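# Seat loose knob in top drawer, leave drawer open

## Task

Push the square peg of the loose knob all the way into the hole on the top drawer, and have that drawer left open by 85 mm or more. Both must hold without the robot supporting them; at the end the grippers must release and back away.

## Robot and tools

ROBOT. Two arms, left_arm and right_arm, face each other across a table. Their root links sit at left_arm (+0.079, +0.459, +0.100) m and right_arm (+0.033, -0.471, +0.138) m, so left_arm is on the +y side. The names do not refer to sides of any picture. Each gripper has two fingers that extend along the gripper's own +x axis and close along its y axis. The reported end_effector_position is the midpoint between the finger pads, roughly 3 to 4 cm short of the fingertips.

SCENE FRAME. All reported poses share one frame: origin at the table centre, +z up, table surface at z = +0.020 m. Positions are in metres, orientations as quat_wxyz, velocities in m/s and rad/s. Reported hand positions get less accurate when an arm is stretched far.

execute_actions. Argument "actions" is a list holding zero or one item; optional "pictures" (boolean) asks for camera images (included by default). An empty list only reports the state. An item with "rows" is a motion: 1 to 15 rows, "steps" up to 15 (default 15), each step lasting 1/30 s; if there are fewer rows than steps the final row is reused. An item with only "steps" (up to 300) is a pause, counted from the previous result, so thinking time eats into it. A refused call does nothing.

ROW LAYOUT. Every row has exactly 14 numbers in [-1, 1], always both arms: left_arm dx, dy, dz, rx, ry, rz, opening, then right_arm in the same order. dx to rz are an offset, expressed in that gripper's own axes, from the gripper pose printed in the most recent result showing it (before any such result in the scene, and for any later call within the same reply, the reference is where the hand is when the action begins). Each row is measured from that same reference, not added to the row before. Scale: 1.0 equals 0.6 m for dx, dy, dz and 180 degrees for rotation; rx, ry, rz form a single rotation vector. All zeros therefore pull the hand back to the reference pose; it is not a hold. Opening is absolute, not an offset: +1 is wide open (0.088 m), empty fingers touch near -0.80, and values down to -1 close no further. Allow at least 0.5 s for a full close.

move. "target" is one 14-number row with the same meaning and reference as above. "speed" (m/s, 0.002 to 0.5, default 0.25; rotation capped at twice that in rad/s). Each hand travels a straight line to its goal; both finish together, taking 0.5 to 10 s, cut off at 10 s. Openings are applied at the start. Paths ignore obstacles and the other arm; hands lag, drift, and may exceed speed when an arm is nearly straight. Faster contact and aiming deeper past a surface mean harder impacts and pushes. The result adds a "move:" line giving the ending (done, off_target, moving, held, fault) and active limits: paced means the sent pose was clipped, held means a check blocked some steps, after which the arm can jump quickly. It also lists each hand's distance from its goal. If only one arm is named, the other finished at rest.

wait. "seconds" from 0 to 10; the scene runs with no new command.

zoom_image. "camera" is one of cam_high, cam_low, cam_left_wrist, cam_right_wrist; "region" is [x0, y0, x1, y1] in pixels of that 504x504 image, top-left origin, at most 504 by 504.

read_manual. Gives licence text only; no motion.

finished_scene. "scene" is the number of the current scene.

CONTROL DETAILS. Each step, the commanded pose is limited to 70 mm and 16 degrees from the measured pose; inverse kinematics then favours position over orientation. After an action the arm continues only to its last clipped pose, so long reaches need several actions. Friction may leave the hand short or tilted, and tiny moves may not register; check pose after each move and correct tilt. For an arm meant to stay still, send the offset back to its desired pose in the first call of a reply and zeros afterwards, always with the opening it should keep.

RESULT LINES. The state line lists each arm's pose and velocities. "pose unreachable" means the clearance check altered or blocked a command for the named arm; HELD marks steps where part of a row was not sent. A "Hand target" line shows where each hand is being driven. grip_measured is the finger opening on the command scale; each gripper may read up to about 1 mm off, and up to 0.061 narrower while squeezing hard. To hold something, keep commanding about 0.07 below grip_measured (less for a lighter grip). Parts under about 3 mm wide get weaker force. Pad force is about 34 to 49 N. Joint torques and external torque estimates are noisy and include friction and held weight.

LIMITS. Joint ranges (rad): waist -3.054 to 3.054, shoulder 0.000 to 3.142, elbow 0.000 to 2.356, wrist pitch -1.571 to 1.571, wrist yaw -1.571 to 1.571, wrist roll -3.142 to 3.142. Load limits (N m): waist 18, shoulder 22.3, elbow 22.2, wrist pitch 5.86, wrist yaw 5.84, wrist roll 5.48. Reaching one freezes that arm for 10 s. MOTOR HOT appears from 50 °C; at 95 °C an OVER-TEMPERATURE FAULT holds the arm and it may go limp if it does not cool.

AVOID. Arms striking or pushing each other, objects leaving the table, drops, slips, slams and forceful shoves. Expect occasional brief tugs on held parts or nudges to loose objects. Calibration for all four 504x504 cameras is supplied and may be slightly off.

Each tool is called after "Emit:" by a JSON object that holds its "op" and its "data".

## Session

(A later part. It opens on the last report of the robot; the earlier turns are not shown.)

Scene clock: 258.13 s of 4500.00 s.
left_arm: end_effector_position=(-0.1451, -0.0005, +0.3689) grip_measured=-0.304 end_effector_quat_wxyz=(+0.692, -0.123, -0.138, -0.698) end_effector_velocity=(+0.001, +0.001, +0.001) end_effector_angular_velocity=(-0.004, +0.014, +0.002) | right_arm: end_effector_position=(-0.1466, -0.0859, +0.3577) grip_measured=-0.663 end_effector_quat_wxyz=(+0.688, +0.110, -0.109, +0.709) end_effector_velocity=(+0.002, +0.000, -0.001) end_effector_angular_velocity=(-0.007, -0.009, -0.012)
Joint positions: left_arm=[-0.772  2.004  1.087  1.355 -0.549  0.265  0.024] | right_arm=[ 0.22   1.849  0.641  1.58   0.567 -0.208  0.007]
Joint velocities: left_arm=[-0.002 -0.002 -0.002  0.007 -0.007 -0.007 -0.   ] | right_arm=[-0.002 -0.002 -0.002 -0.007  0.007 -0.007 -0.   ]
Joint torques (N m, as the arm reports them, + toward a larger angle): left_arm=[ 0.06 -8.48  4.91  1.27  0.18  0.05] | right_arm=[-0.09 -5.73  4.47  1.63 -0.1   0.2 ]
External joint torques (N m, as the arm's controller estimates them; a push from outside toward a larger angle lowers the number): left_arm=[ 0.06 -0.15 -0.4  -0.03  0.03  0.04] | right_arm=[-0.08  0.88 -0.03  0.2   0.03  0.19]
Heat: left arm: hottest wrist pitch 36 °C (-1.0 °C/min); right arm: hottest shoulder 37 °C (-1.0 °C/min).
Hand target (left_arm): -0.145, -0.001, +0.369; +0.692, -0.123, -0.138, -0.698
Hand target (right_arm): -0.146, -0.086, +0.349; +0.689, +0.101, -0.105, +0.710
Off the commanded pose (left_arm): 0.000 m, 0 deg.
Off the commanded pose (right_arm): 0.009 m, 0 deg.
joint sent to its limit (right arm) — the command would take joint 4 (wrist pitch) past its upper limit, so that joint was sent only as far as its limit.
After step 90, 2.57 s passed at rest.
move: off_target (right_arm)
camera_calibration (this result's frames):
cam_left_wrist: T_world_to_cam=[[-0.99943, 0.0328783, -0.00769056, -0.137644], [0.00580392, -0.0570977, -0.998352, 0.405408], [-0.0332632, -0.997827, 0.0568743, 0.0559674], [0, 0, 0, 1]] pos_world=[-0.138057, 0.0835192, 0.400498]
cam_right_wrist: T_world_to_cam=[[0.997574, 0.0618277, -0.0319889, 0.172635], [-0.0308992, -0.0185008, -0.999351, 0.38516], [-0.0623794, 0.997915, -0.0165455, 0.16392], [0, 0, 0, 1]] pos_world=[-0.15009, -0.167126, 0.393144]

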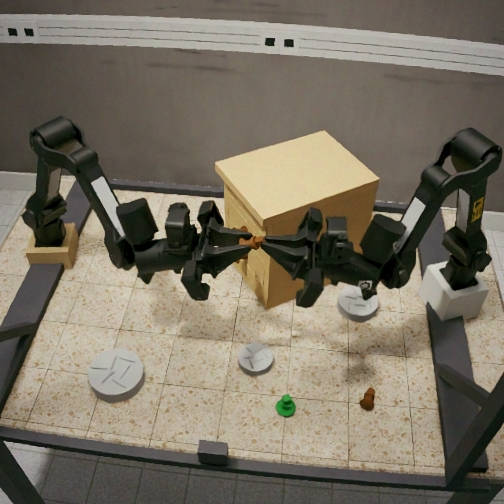

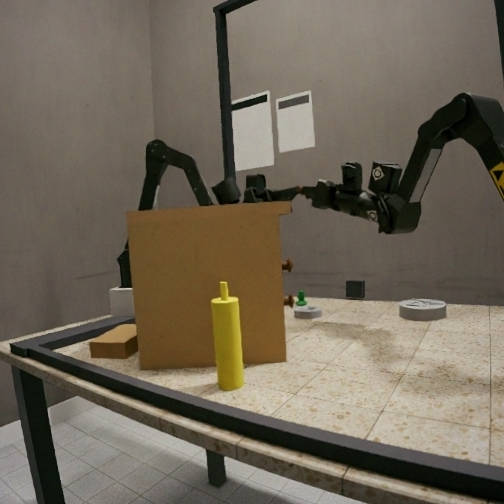

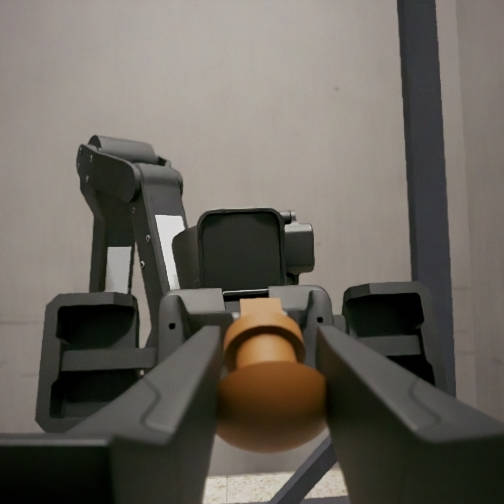

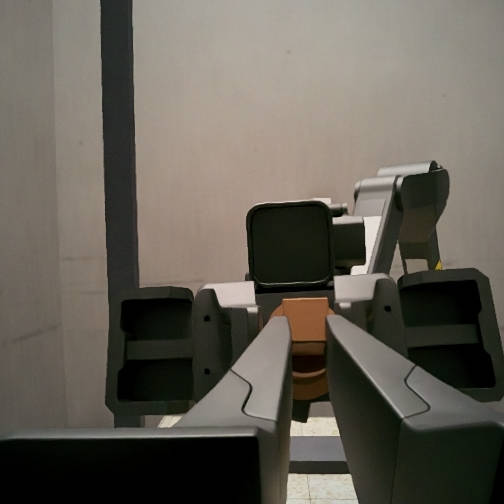

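Emit:
{"op": "move", "data": {"target": [0,0,0,0,0,0,-0.38,0,0,0,0,0,0,-0.2], "speed": 0.03}}

Emit:
{"op": "move", "data": {"target": [0,0,0,0,0,0,-0.38,-0.2,0,0,0,0.1,0,0.3], "speed": 0.2}}

Scene clock: 262.23 s of 4500.00 s.
left_arm: end_effector_position=(-0.1453, -0.0004, +0.3688) grip_measured=-0.304 end_effector_quat_wxyz=(+0.692, -0.123, -0.138, -0.698) end_effector_velocity=(+0.003, +0.001, +0.001) end_effector_angular_velocity=(+0.007, +0.013, +0.015) | right_arm: end_effector_position=(-0.1466, -0.0859, +0.3577) grip_measured=-0.204 end_effector_quat_wxyz=(+0.688, +0.110, -0.108, +0.709) end_effector_velocity=(+0.000, -0.000, -0.003) end_effector_angular_velocity=(-0.008, -0.016, +0.002)
Joint positions: left_arm=[-0.773  2.004  1.087  1.355 -0.549  0.265  0.024] | right_arm=[ 0.22   1.849  0.641  1.58   0.567 -0.208  0.029]
Joint velocities: left_arm=[-0.002 -0.007 -0.002 -0.007 -0.022 -0.007 -0.   ] | right_arm=[-0.002 -0.002 -0.007 -0.007 -0.007 -0.007  0.001]
Joint torques (N m, as the arm reports them, + toward a larger angle): left_arm=[-0.11 -8.47  4.82  1.3   0.13  0.01] | right_arm=[ 0.04 -7.3   5.63  1.64 -0.12 -0.03]
External joint torques (N m, as the arm's controller estimates them; a push from outside toward a larger angle lowers the number): left_arm=[-0.13 -0.11 -0.5  -0.01  0.    0.  ] | right_arm=[ 0.08 -0.69  1.12  0.21  0.   -0.04]
Heat: left arm: hottest wrist pitch 36 °C (-1.0 °C/min); right arm: hottest shoulder 37 °C (-2.0 °C/min).
Hand target (left_arm): -0.145, -0.000, +0.369; +0.692, -0.123, -0.138, -0.698
Hand target (right_arm): -0.147, -0.086, +0.358; +0.688, +0.110, -0.109, +0.709
Off the commanded pose (left_arm): 0.000 m, 0 deg.
Off the commanded pose (right_arm): 0.000 m, 0 deg.
joint sent to its limit (right arm) — the command would take joint 4 (wrist pitch) past its upper limit, so that joint was sent only as far as its limit.
After step 90, 0.40 s passed at rest.
move: done
camera_calibration (this result's frames):
cam_left_wrist: T_world_to_cam=[[-0.999415, 0.033262, -0.00789818, -0.137761], [0.00599994, -0.0567874, -0.998368, 0.40538], [-0.0336562, -0.997832, 0.0565547, 0.056085], [0, 0, 0, 1]] pos_world=[-0.138225, 0.0835661, 0.400459]
cam_right_wrist: T_world_to_cam=[[0.997555, 0.0619437, -0.0323517, 0.172772], [-0.0312599, -0.018515, -0.99934, 0.385102], [-0.0625018, 0.997908, -0.0165334, 0.163897], [0, 0, 0, 1]] pos_world=[-0.150067, -0.167126, 0.393147]

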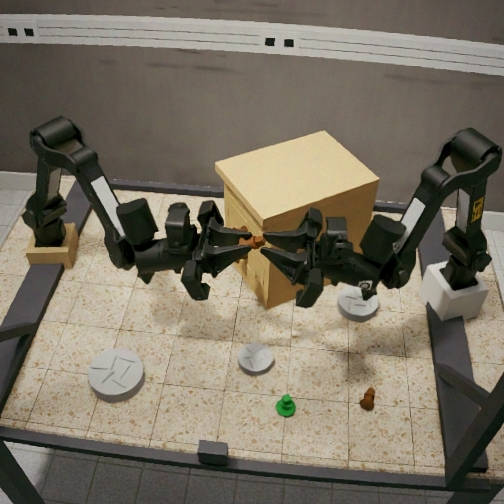

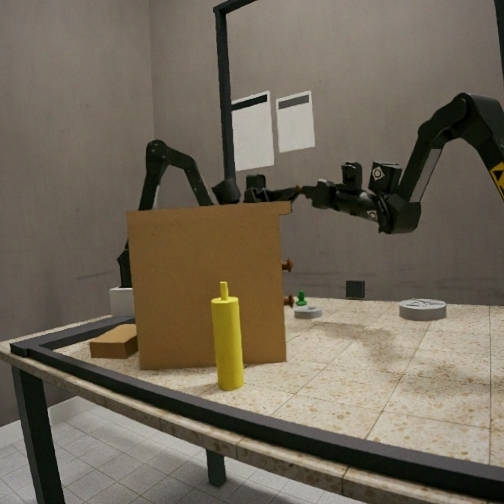

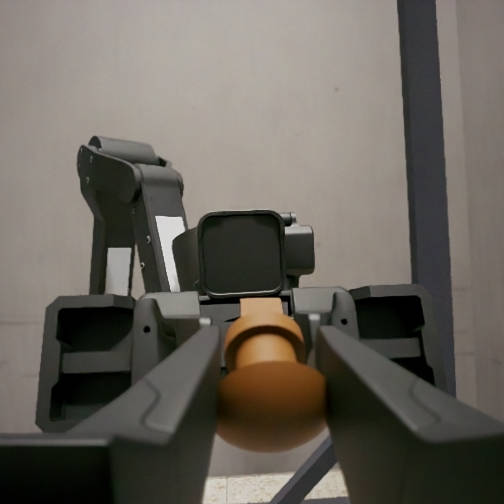

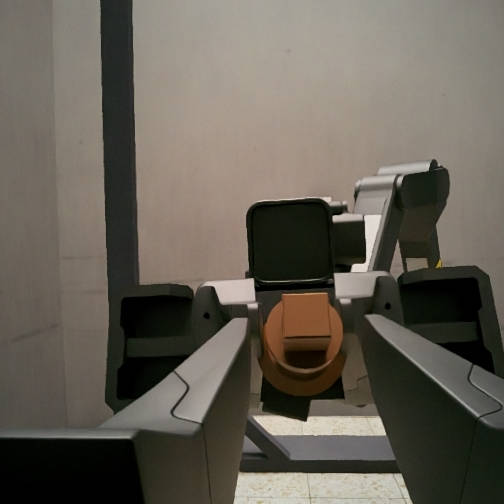

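Scene clock: 263.60 s of 4500.00 s.
left_arm: end_effector_position=(-0.1453, -0.0004, +0.3688) grip_measured=-0.304 end_effector_quat_wxyz=(+0.692, -0.123, -0.138, -0.698) end_effector_velocity=(+0.002, -0.001, -0.006) end_effector_angular_velocity=(+0.024, -0.006, +0.006) | right_arm: end_effector_position=(-0.1455, -0.1974, +0.3240) grip_measured=+0.298 end_effector_quat_wxyz=(+0.696, +0.001, -0.002, +0.719) end_effector_velocity=(+0.001, -0.002, +0.000) end_effector_angular_velocity=(-0.013, +0.004, +0.000)
Joint positions: left_arm=[-0.773  2.004  1.087  1.355 -0.549  0.265  0.024] | right_arm=[ 0.547  1.361  0.345  1.023  0.922 -0.008  0.054]
Joint velocities: left_arm=[ 0.002 -0.002 -0.007 -0.022 -0.007 -0.007 -0.   ] | right_arm=[ 0.007 -0.027  0.002 -0.051  0.007  0.022 -0.   ]
Joint torques (N m, as the arm reports them, + toward a larger angle): left_arm=[ 0.11 -8.58  4.95  1.3   0.11 -0.01] | right_arm=[ 0.28 -4.96  5.05  1.58  0.24  0.19]
External joint torques (N m, as the arm's controller estimates them; a push from outside toward a larger angle lowers the number): left_arm=[ 0.06 -0.33 -0.31  0.03 -0.03 -0.02] | right_arm=[ 0.3  -1.14 -0.37  0.08  0.24  0.18]
Heat: left arm: hottest wrist pitch 36 °C (-1.0 °C/min); right arm: hottest shoulder 37 °C (-2.0 °C/min).
Hand target (left_arm): -0.145, -0.000, +0.369; +0.692, -0.123, -0.138, -0.698
Hand target (right_arm): -0.143, -0.200, +0.321; +0.697, -0.002, -0.000, +0.717
Off the commanded pose (left_arm): 0.000 m, 0 deg.
Off the commanded pose (right_arm): 0.005 m, 1 deg.
move: done
camera_calibration (this result's frames):
cam_left_wrist: T_world_to_cam=[[-0.999415, 0.033262, -0.00789818, -0.137761], [0.00599994, -0.0567874, -0.998368, 0.40538], [-0.0336562, -0.997832, 0.0565547, 0.056085], [0, 0, 0, 1]] pos_world=[-0.138225, 0.0835661, 0.400459]
cam_right_wrist: T_world_to_cam=[[0.997716, 0.0539897, -0.0406024, 0.178642], [-0.0213003, -0.318956, -0.94753, 0.274779], [-0.0641073, 0.94623, -0.317078, 0.361568], [0, 0, 0, 1]] pos_world=[-0.149201, -0.264129, 0.38226]

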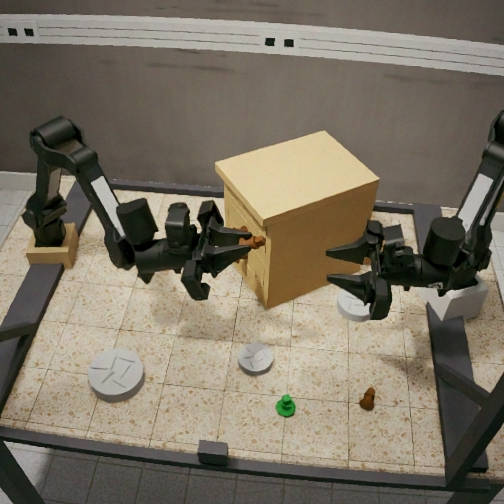

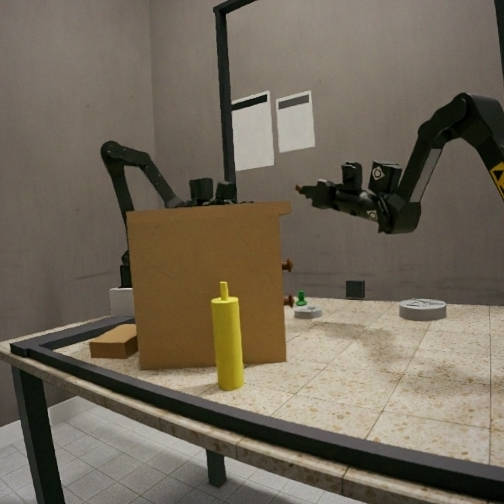

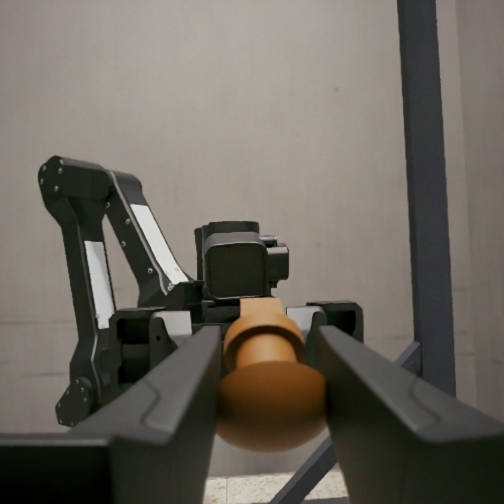

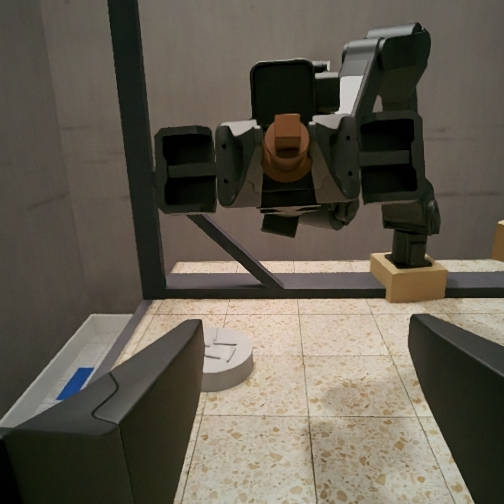

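Emit:
{"op": "zoom_image", "data": {"camera": "cam_right_wrist", "region": [250, 100, 330, 200]}}

Emit:
{"op": "zoom_image", "data": {"camera": "cam_high", "region": [190, 190, 310, 290]}}

Region (250, 100, 330, 200) of cam_right_wrist's 504x504 image, scaled by 5.040, with more detail than that image has; it fills the left 403 columns of this view, and the rest is white.

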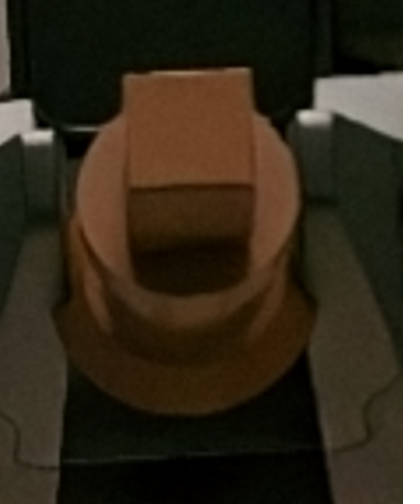

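Region (190, 190, 310, 290) of cam_high's 504x504 image, scaled by 4.200, with more detail than that image has.

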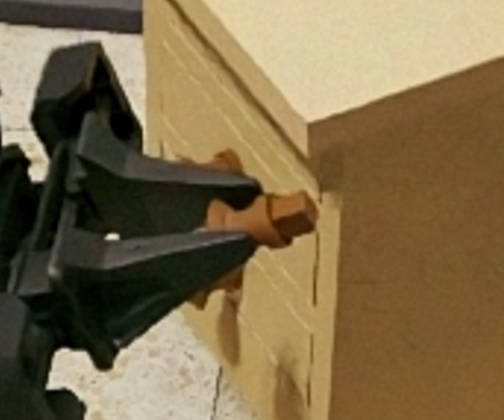

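Emit:
{"op": "move", "data": {"target": [-0.217,0.26,-0.135,0.0197,0.1487,0.2,-0.38,0,0,0,0,0,0,0.3], "speed": 0.15}}

Scene clock: 290.60 s of 4500.00 s.
left_arm: end_effector_position=(+0.0108, +0.0879, +0.2469) grip_measured=-0.304 end_effector_quat_wxyz=(+0.885, +0.029, +0.043, -0.462) end_effector_velocity=(+0.005, +0.004, -0.004) end_effector_angular_velocity=(+0.024, -0.005, +0.027) | right_arm: end_effector_position=(-0.1455, -0.1977, +0.3245) grip_measured=+0.298 end_effector_quat_wxyz=(+0.696, +0.002, -0.001, +0.719) end_effector_velocity=(+0.002, +0.001, +0.003) end_effector_angular_velocity=(+0.007, +0.017, -0.010)
Joint positions: left_arm=[-0.719  1.707  0.64   0.808 -1.152 -0.225  0.024] | right_arm=[ 0.548  1.358  0.345  1.021  0.923 -0.006  0.054]
Joint velocities: left_arm=[ 0.002 -0.012 -0.002 -0.066 -0.022 -0.037 -0.   ] | right_arm=[-0.002 -0.002  0.002  0.007  0.007  0.007  0.   ]
Joint torques (N m, as the arm reports them, + toward a larger angle): left_arm=[ 0.31 -7.68  3.72  1.18 -0.39 -0.07] | right_arm=[-0.04 -3.79  6.52  1.85 -0.03 -0.09]
External joint torques (N m, as the arm's controller estimates them; a push from outside toward a larger angle lowers the number): left_arm=[ 0.27 -1.91 -1.07 -0.11 -0.23 -0.08] | right_arm=[-0.03  0.06  1.07  0.34 -0.03 -0.1 ]
Heat: left arm: hottest shoulder 36 °C (-1.0 °C/min); right arm: hottest shoulder 35 °C (-3.0 °C/min).
Hand target (left_arm): +0.014, +0.090, +0.250; +0.888, +0.024, +0.044, -0.457
Hand target (right_arm): -0.146, -0.197, +0.324; +0.695, +0.001, -0.002, +0.719
Off the commanded pose (left_arm): 0.005 m, 1 deg.
Off the commanded pose (right_arm): 0.001 m, 0 deg.
After step 90, 20.93 s passed at rest.
move: done
camera_calibration (this result's frames):
cam_left_wrist: T_world_to_cam=[[-0.83046, -0.556897, 0.0142027, 0.0589952], [-0.236748, 0.329738, -0.913905, 0.2355], [0.504268, -0.762324, -0.405679, 0.243925], [0, 0, 0, 1]] pos_world=[-0.0182564, 0.141151, 0.313342]
cam_right_wrist: T_world_to_cam=[[0.997593, 0.0540153, -0.0434919, 0.179564], [-0.0240597, -0.318616, -0.947578, 0.274788], [-0.0650409, 0.946343, -0.31655, 0.361738], [0, 0, 0, 1]] pos_world=[-0.148992, -0.264476, 0.3827]

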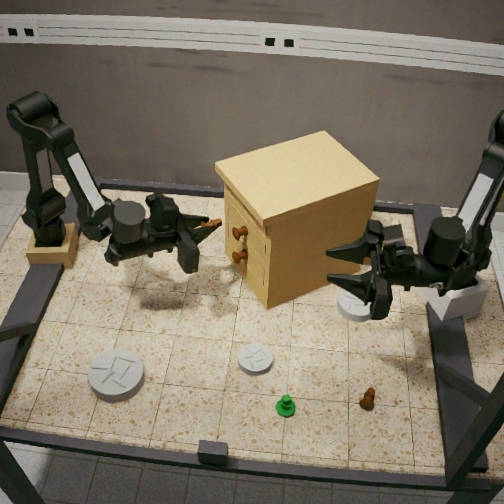

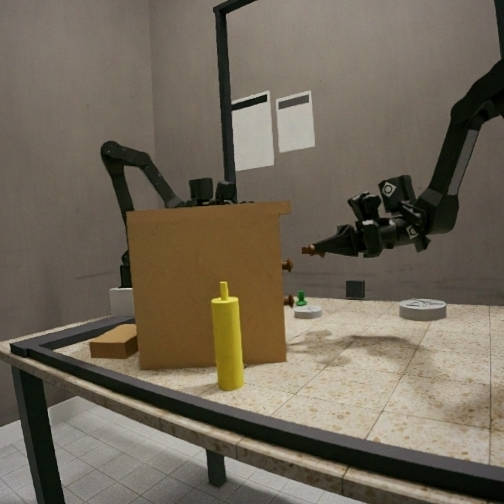

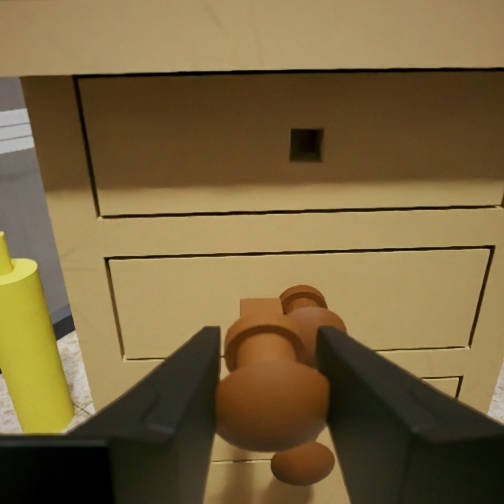

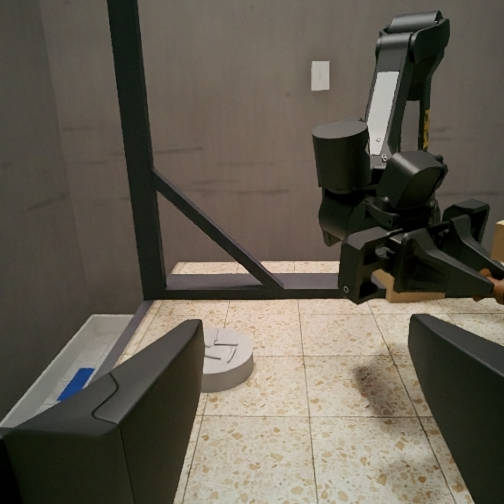

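Emit:
{"op": "move", "data": {"target": [0.027,-0.032,0.072,0,0,0,-0.38,0,0,0,0,0,0,0.3], "speed": 0.1}}

Scene clock: 310.07 s of 4500.00 s.
left_arm: end_effector_position=(+0.0063, +0.0620, +0.2782) grip_measured=-0.304 end_effector_quat_wxyz=(+0.885, +0.043, +0.041, -0.461) end_effector_velocity=(-0.001, -0.001, +0.004) end_effector_angular_velocity=(+0.005, -0.009, +0.004) | right_arm: end_effector_position=(-0.1455, -0.1977, +0.3245) grip_measured=+0.298 end_effector_quat_wxyz=(+0.696, +0.002, -0.001, +0.719) end_effector_velocity=(+0.000, +0.000, -0.001) end_effector_angular_velocity=(-0.004, -0.013, +0.005)
Joint positions: left_arm=[-0.688  1.69   0.797  0.627 -1.124 -0.202  0.024] | right_arm=[ 0.548  1.358  0.345  1.021  0.923 -0.006  0.054]
Joint velocities: left_arm=[-0.002 -0.002  0.017 -0.022 -0.007  0.007 -0.   ] | right_arm=[-0.002 -0.002 -0.002 -0.007 -0.007 -0.007 -0.   ]
Joint torques (N m, as the arm reports them, + toward a larger angle): left_arm=[ 0.3  -7.87  6.23  1.23  0.01 -0.06] | right_arm=[ 0.04 -4.17  6.5   1.72  0.    0.  ]
External joint torques (N m, as the arm's controller estimates them; a push from outside toward a larger angle lowers the number): left_arm=[ 0.34 -1.52  0.75 -0.11  0.17 -0.06] | right_arm=[ 0.03 -0.39  1.12  0.24  0.   -0.01]
Heat: left arm: hottest shoulder 37 °C (+1.0 °C/min); right arm: hottest shoulder 34 °C (-4.1 °C/min).
Hand target (left_arm): +0.007, +0.060, +0.288; +0.886, +0.029, +0.043, -0.462
Hand target (right_arm): -0.145, -0.198, +0.324; +0.696, +0.002, -0.001, +0.719
Off the commanded pose (left_arm): 0.010 m, 2 deg.
Off the commanded pose (right_arm): 0.000 m, 0 deg.
After step 90, 15.53 s passed at rest.
move: off_target (left_arm)
camera_calibration (this result's frames):
cam_left_wrist: T_world_to_cam=[[-0.8301, -0.557492, -0.0117101, 0.0476152], [-0.222285, 0.350094, -0.909958, 0.269117], [0.511394, -0.752753, -0.414535, 0.241052], [0, 0, 0, 1]] pos_world=[-0.0239265, 0.113782, 0.345367]
cam_right_wrist: T_world_to_cam=[[0.997593, 0.0540153, -0.0434919, 0.179564], [-0.0240597, -0.318616, -0.947578, 0.274788], [-0.0650409, 0.946343, -0.31655, 0.361738], [0, 0, 0, 1]] pos_world=[-0.148992, -0.264476, 0.3827]

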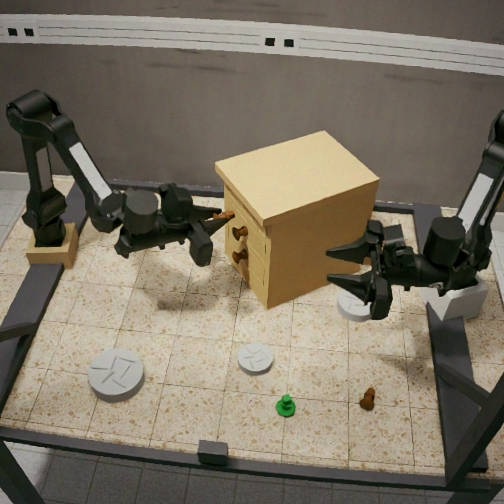

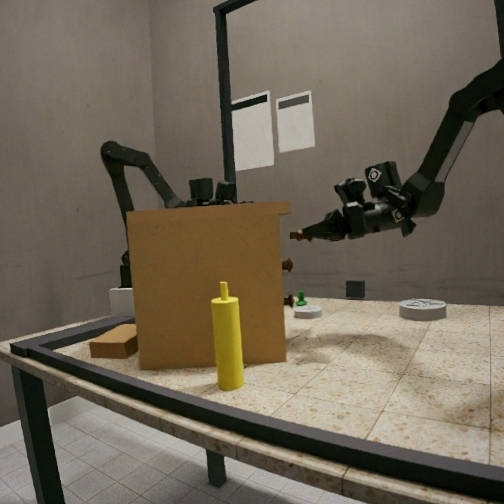

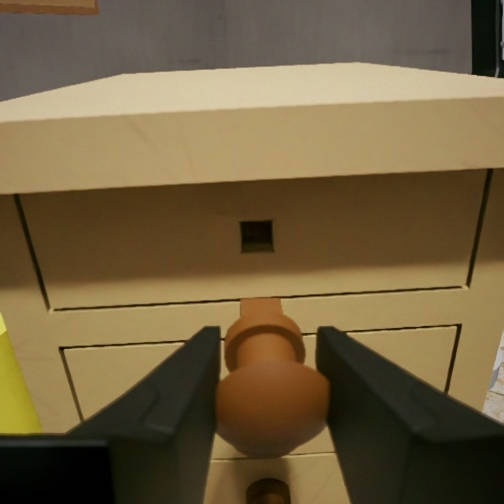

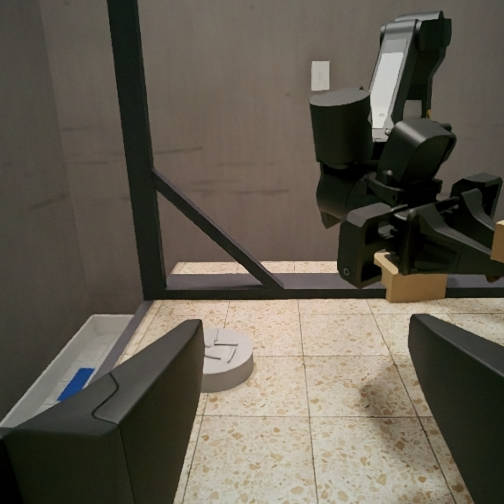

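Emit:
{"op": "zoom_image", "data": {"camera": "cam_low", "region": [260, 190, 360, 280]}}

Emit:
{"op": "zoom_image", "data": {"camera": "cam_left_wrist", "region": [200, 200, 330, 340]}}

Region (260, 190, 360, 280) of cam_low's 504x504 image, scaled by 5.040, with more detail than that image has; it fills the top 454 rows of this view, and the rest is white.

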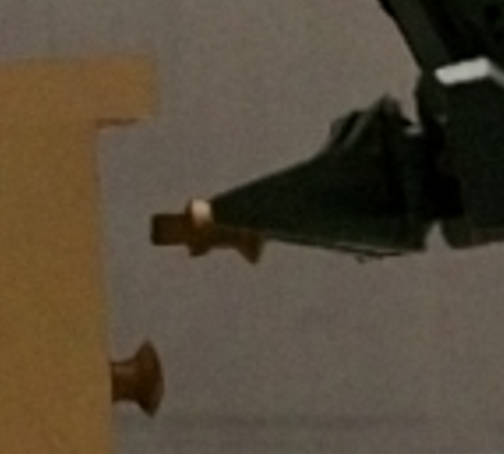

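Region (200, 200, 330, 340) of cam_left_wrist's 504x504 image, scaled by 3.600, with more detail than that image has; it fills the left 468 columns of this view, and the rest is white.

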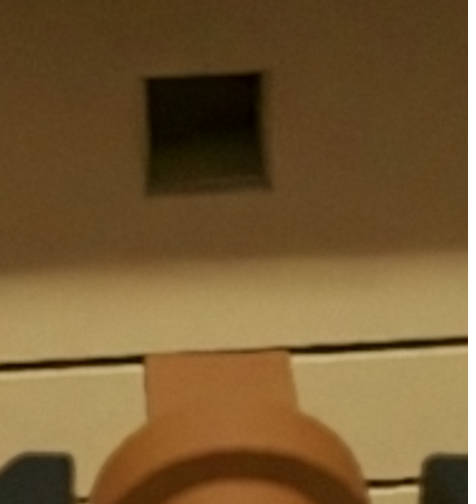

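Emit:
{"op": "move", "data": {"target": [0.015,0,0.022,0,0,0,-0.38,0,0,0,0,0,0,0.3], "speed": 0.03}}

Emit:
{"op": "zoom_image", "data": {"camera": "cam_low", "region": [260, 190, 360, 280]}}

Emit:
{"op": "zoom_image", "data": {"camera": "cam_left_wrist", "region": [200, 200, 330, 340]}}

Scene clock: 332.23 s of 4500.00 s.
left_arm: end_effector_position=(+0.0114, +0.0555, +0.2814) grip_measured=-0.304 end_effector_quat_wxyz=(+0.885, +0.054, +0.041, -0.460) end_effector_velocity=(+0.000, +0.001, -0.001) end_effector_angular_velocity=(+0.010, -0.004, +0.006) | right_arm: end_effector_position=(-0.1455, -0.1977, +0.3245) grip_measured=+0.298 end_effector_quat_wxyz=(+0.696, +0.002, -0.001, +0.719) end_effector_velocity=(+0.003, -0.000, -0.005) end_effector_angular_velocity=(-0.018, -0.033, -0.010)
Joint positions: left_arm=[-0.664  1.69   0.823  0.593 -1.102 -0.187  0.024] | right_arm=[ 0.548  1.358  0.345  1.021  0.923 -0.006  0.054]
Joint velocities: left_arm=[-0.002 -0.002  0.002 -0.022 -0.007 -0.007 -0.   ] | right_arm=[-0.002 -0.007 -0.002 -0.037  0.007 -0.007  0.   ]
Joint torques (N m, as the arm reports them, + toward a larger angle): left_arm=[ 0.35 -7.77  6.41  1.17 -0.01  0.07] | right_arm=[-0.01 -4.12  6.47  1.73  0.    0.  ]
External joint torques (N m, as the arm's controller estimates them; a push from outside toward a larger angle lowers the number): left_arm=[ 0.39 -1.5   0.97 -0.14  0.15  0.06] | right_arm=[ 0.   -0.36  1.15  0.26  0.   -0.01]
Heat: left arm: hottest shoulder 37 °C (+1.0 °C/min); right arm: hottest shoulder 34 °C (-2.0 °C/min).
Hand target (left_arm): +0.012, +0.053, +0.290; +0.885, +0.043, +0.041, -0.461
Hand target (right_arm): -0.145, -0.198, +0.324; +0.696, +0.002, -0.001, +0.719
Off the commanded pose (left_arm): 0.009 m, 1 deg.
Off the commanded pose (right_arm): 0.000 m, 0 deg.
After step 90, 18.37 s passed at rest.
move: off_target (left_arm)
camera_calibration (this result's frames):
cam_left_wrist: T_world_to_cam=[[-0.829515, -0.55761, -0.0312356, 0.0537448], [-0.212672, 0.367102, -0.905542, 0.273207], [0.516406, -0.744518, -0.423105, 0.236703], [0, 0, 0, 1]] pos_world=[-0.0195491, 0.105903, 0.34923]
cam_right_wrist: T_world_to_cam=[[0.997593, 0.0540153, -0.0434919, 0.179564], [-0.0240597, -0.318616, -0.947578, 0.274788], [-0.0650409, 0.946343, -0.31655, 0.361738], [0, 0, 0, 1]] pos_world=[-0.148992, -0.264476, 0.3827]

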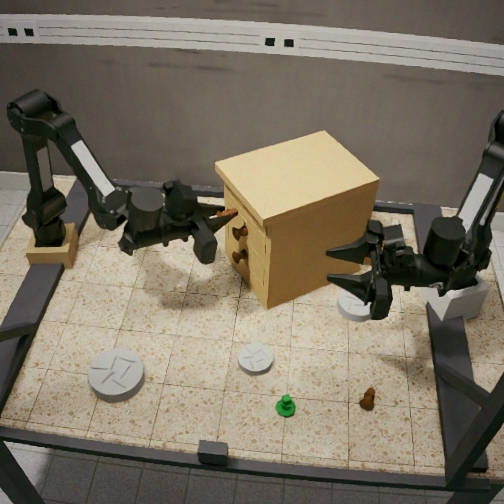

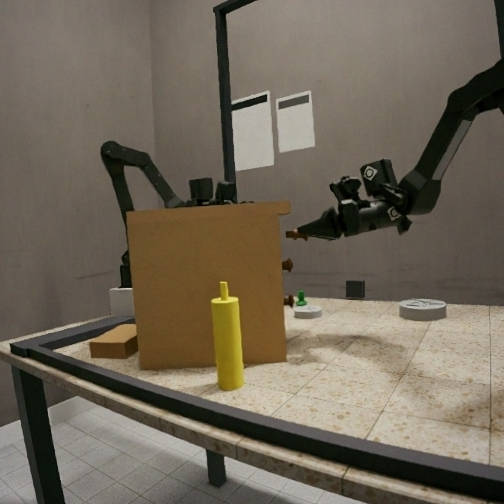

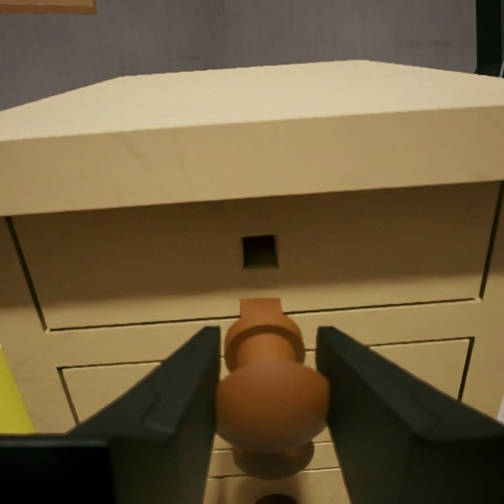

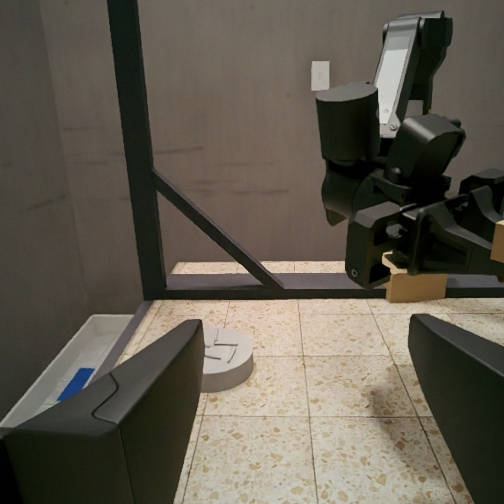

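Region (260, 190, 360, 280) of cam_low's 504x504 image, scaled by 5.040, with more detail than that image has; it fills the top 454 rows of this view, and the rest is white.

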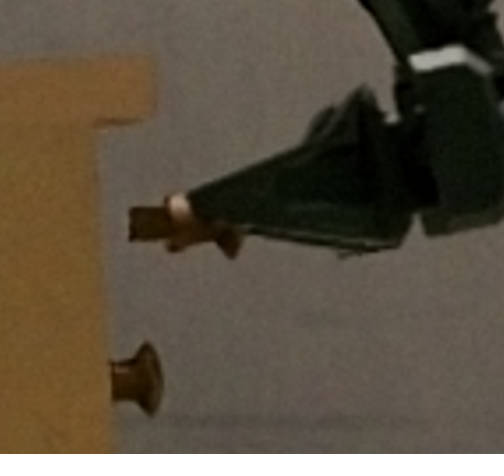

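Region (200, 200, 330, 340) of cam_left_wrist's 504x504 image, scaled by 3.600, with more detail than that image has; it fills the left 468 columns of this view, and the rest is white.

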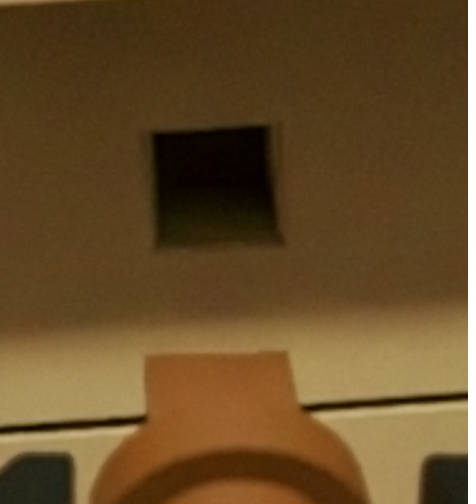

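Emit:
{"op": "move", "data": {"target": [0.016,0,0.028,-0.01,0,0,-0.38,0,0,0,0,0,0,0.3], "speed": 0.03}}

Emit:
{"op": "zoom_image", "data": {"camera": "cam_low", "region": [260, 190, 360, 280]}}

Emit:
{"op": "zoom_image", "data": {"camera": "cam_left_wrist", "region": [200, 200, 330, 340]}}

Scene clock: 348.80 s of 4500.00 s.
left_arm: end_effector_position=(+0.0167, +0.0474, +0.2869) grip_measured=-0.304 end_effector_quat_wxyz=(+0.886, +0.054, +0.047, -0.458) end_effector_velocity=(-0.000, +0.001, +0.001) end_effector_angular_velocity=(-0.003, +0.003, +0.006) | right_arm: end_effector_position=(-0.1455, -0.1977, +0.3245) grip_measured=+0.298 end_effector_quat_wxyz=(+0.696, +0.002, -0.001, +0.719) end_effector_velocity=(-0.001, -0.001, +0.002) end_effector_angular_velocity=(+0.010, +0.007, +0.020)
Joint positions: left_arm=[-0.638  1.69   0.86   0.545 -1.078 -0.198  0.024] | right_arm=[ 0.548  1.358  0.345  1.021  0.923 -0.006  0.054]
Joint velocities: left_arm=[-0.002 -0.002  0.002 -0.007 -0.007 -0.007 -0.   ] | right_arm=[-0.002 -0.002 -0.007  0.022 -0.022 -0.007  0.   ]
Joint torques (N m, as the arm reports them, + toward a larger angle): left_arm=[ 0.21 -8.25  6.62  1.15 -0.01 -0.05] | right_arm=[ 0.05 -4.13  6.48  1.72 -0.01  0.  ]
External joint torques (N m, as the arm's controller estimates them; a push from outside toward a larger angle lowers the number): left_arm=[ 0.24 -1.79  1.02 -0.19  0.15 -0.06] | right_arm=[ 0.06 -0.3   1.1   0.21 -0.01 -0.02]
Heat: left arm: hottest shoulder 37 °C (+1.0 °C/min); right arm: hottest shoulder 34 °C (-1.0 °C/min).
Hand target (left_arm): +0.017, +0.046, +0.297; +0.886, +0.040, +0.048, -0.459
Hand target (right_arm): -0.145, -0.198, +0.324; +0.696, +0.002, -0.001, +0.719
Off the commanded pose (left_arm): 0.010 m, 2 deg.
Off the commanded pose (right_arm): 0.000 m, 0 deg.
After step 90, 12.63 s passed at rest.
move: off_target (left_arm)
camera_calibration (this result's frames):
cam_left_wrist: T_world_to_cam=[[-0.827467, -0.560865, -0.0270013, 0.0527397], [-0.222652, 0.371872, -0.901186, 0.280955], [0.515485, -0.73969, -0.43259, 0.232812], [0, 0, 0, 1]] pos_world=[-0.0138158, 0.0973094, 0.355329]
cam_right_wrist: T_world_to_cam=[[0.997593, 0.0540153, -0.0434919, 0.179564], [-0.0240597, -0.318616, -0.947578, 0.274788], [-0.0650409, 0.946343, -0.31655, 0.361738], [0, 0, 0, 1]] pos_world=[-0.148992, -0.264476, 0.3827]

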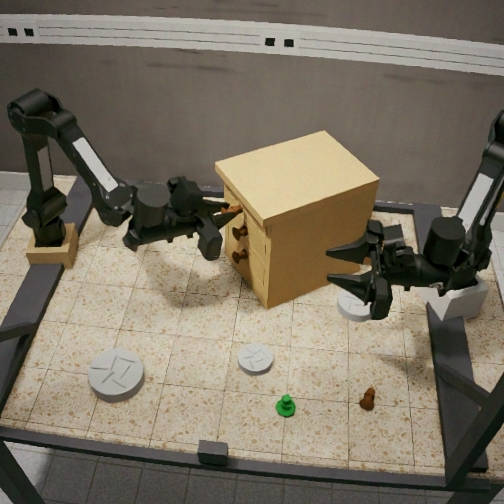

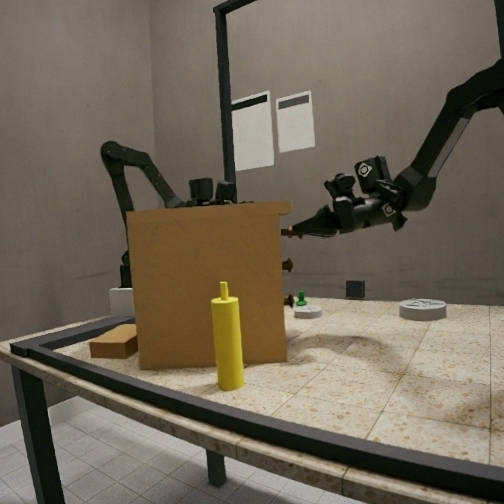

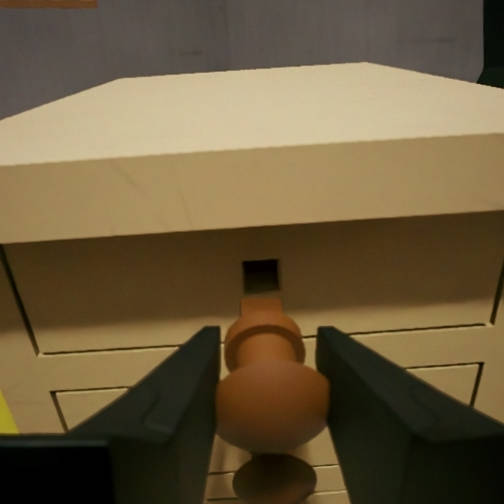

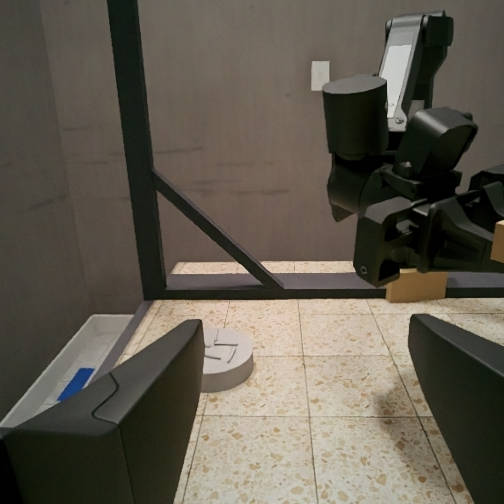

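Region (260, 190, 360, 280) of cam_low's 504x504 image, scaled by 5.040, with more detail than that image has; it fills the top 454 rows of this view, and the rest is white.

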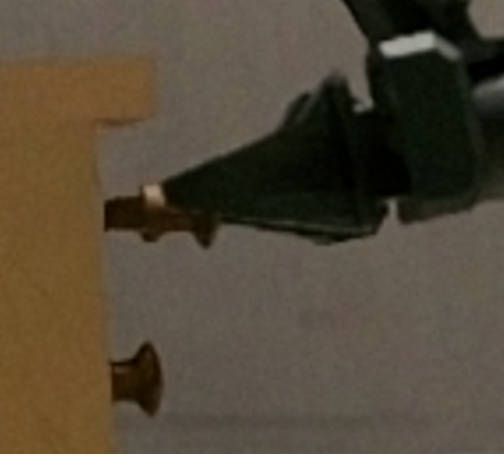

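Region (200, 200, 330, 340) of cam_left_wrist's 504x504 image, scaled by 3.600, with more detail than that image has; it fills the left 468 columns of this view, and the rest is white.

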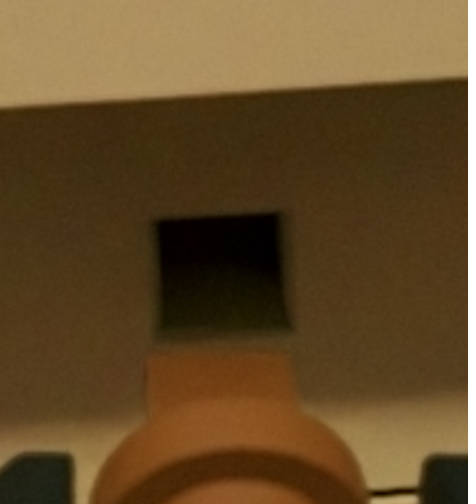

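Emit:
{"op": "move", "data": {"target": [0,0,0.023,-0.02,-0.012,0,-0.38,0,0,0,0,0,0,0.3], "speed": 0.03}}

Emit:
{"op": "zoom_image", "data": {"camera": "cam_low", "region": [260, 190, 360, 280]}}

Emit:
{"op": "zoom_image", "data": {"camera": "cam_left_wrist", "region": [200, 200, 330, 340]}}

Scene clock: 357.33 s of 4500.00 s.
left_arm: end_effector_position=(+0.0158, +0.0453, +0.2954) grip_measured=-0.304 end_effector_quat_wxyz=(+0.886, +0.025, +0.046, -0.460) end_effector_velocity=(+0.002, +0.001, +0.001) end_effector_angular_velocity=(-0.011, +0.008, +0.010) | right_arm: end_effector_position=(-0.1455, -0.1977, +0.3245) grip_measured=+0.298 end_effector_quat_wxyz=(+0.696, +0.002, -0.001, +0.719) end_effector_velocity=(+0.001, -0.001, +0.001) end_effector_angular_velocity=(+0.005, -0.016, +0.005)
Joint positions: left_arm=[-0.638  1.69   0.861  0.605 -1.077 -0.194  0.024] | right_arm=[ 0.548  1.358  0.345  1.021  0.923 -0.006  0.054]
Joint velocities: left_arm=[ 0.002 -0.002 -0.002  0.007 -0.007 -0.007 -0.   ] | right_arm=[-0.002 -0.007 -0.007  0.007 -0.007 -0.022  0.   ]
Joint torques (N m, as the arm reports them, + toward a larger angle): left_arm=[ 0.22 -7.37  5.42  1.63 -0.38  0.09] | right_arm=[ 0.01 -4.16  6.48  1.74  0.   -0.01]
External joint torques (N m, as the arm's controller estimates them; a push from outside toward a larger angle lowers the number): left_arm=[ 0.18 -0.88 -0.22  0.28 -0.24  0.08] | right_arm=[ 0.04 -0.33  1.09  0.24  0.   -0.02]
Heat: left arm: hottest shoulder 37 °C (+1.0 °C/min); right arm: hottest shoulder 34 °C (-1.0 °C/min).
Hand target (left_arm): +0.017, +0.046, +0.301; +0.888, +0.018, +0.045, -0.457
Hand target (right_arm): -0.145, -0.198, +0.324; +0.696, +0.002, -0.001, +0.719
Off the commanded pose (left_arm): 0.005 m, 1 deg.
Off the commanded pose (right_arm): 0.000 m, 0 deg.
After step 90, 4.10 s passed at rest.
move: done
camera_calibration (this result's frames):
cam_left_wrist: T_world_to_cam=[[-0.827733, -0.56063, 0.0235053, 0.0360855], [-0.245528, 0.324203, -0.913569, 0.295359], [0.504554, -0.761962, -0.406004, 0.228743], [0, 0, 0, 1]] pos_world=[-0.0130254, 0.0987684, 0.361853]
cam_right_wrist: T_world_to_cam=[[0.997593, 0.0540153, -0.0434919, 0.179564], [-0.0240597, -0.318616, -0.947578, 0.274788], [-0.0650409, 0.946343, -0.31655, 0.361738], [0, 0, 0, 1]] pos_world=[-0.148992, -0.264476, 0.3827]

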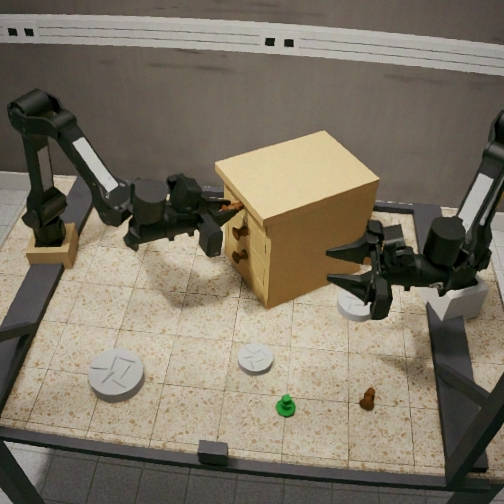

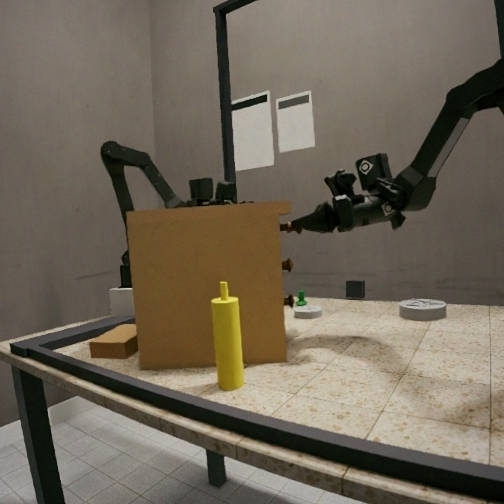

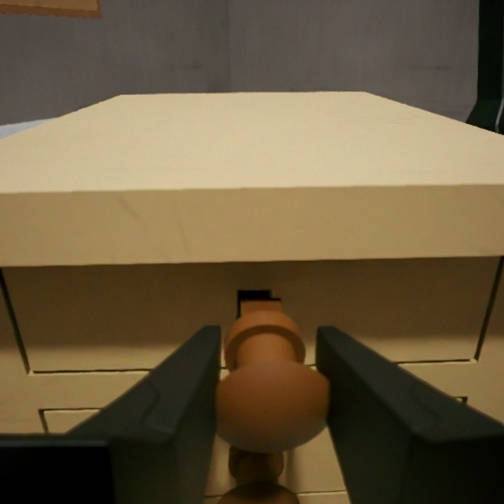

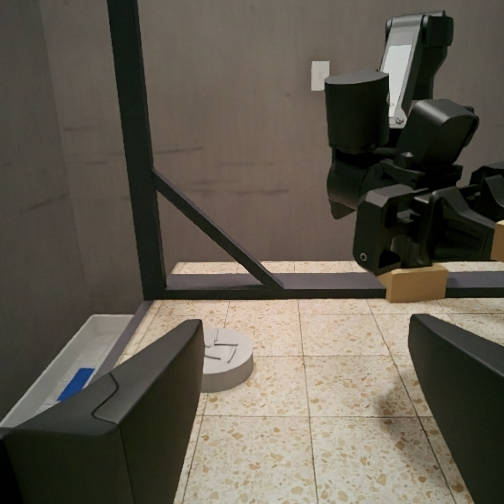

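Region (260, 190, 360, 280) of cam_low's 504x504 image, scaled by 5.040, with more detail than that image has; it fills the top 454 rows of this view, and the rest is white.

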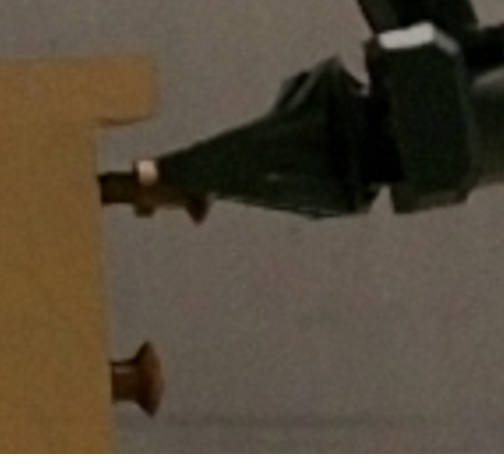

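Region (200, 200, 330, 340) of cam_left_wrist's 504x504 image, scaled by 3.600, with more detail than that image has; it fills the left 468 columns of this view, and the rest is white.

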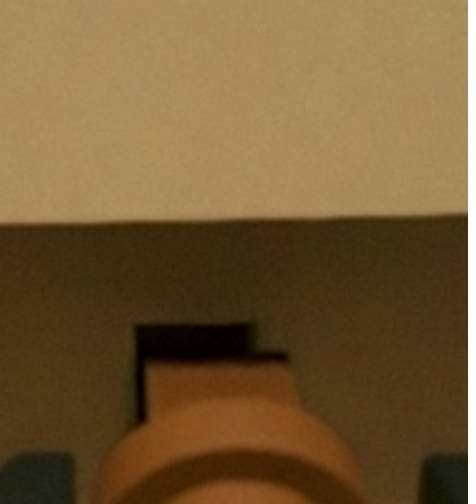

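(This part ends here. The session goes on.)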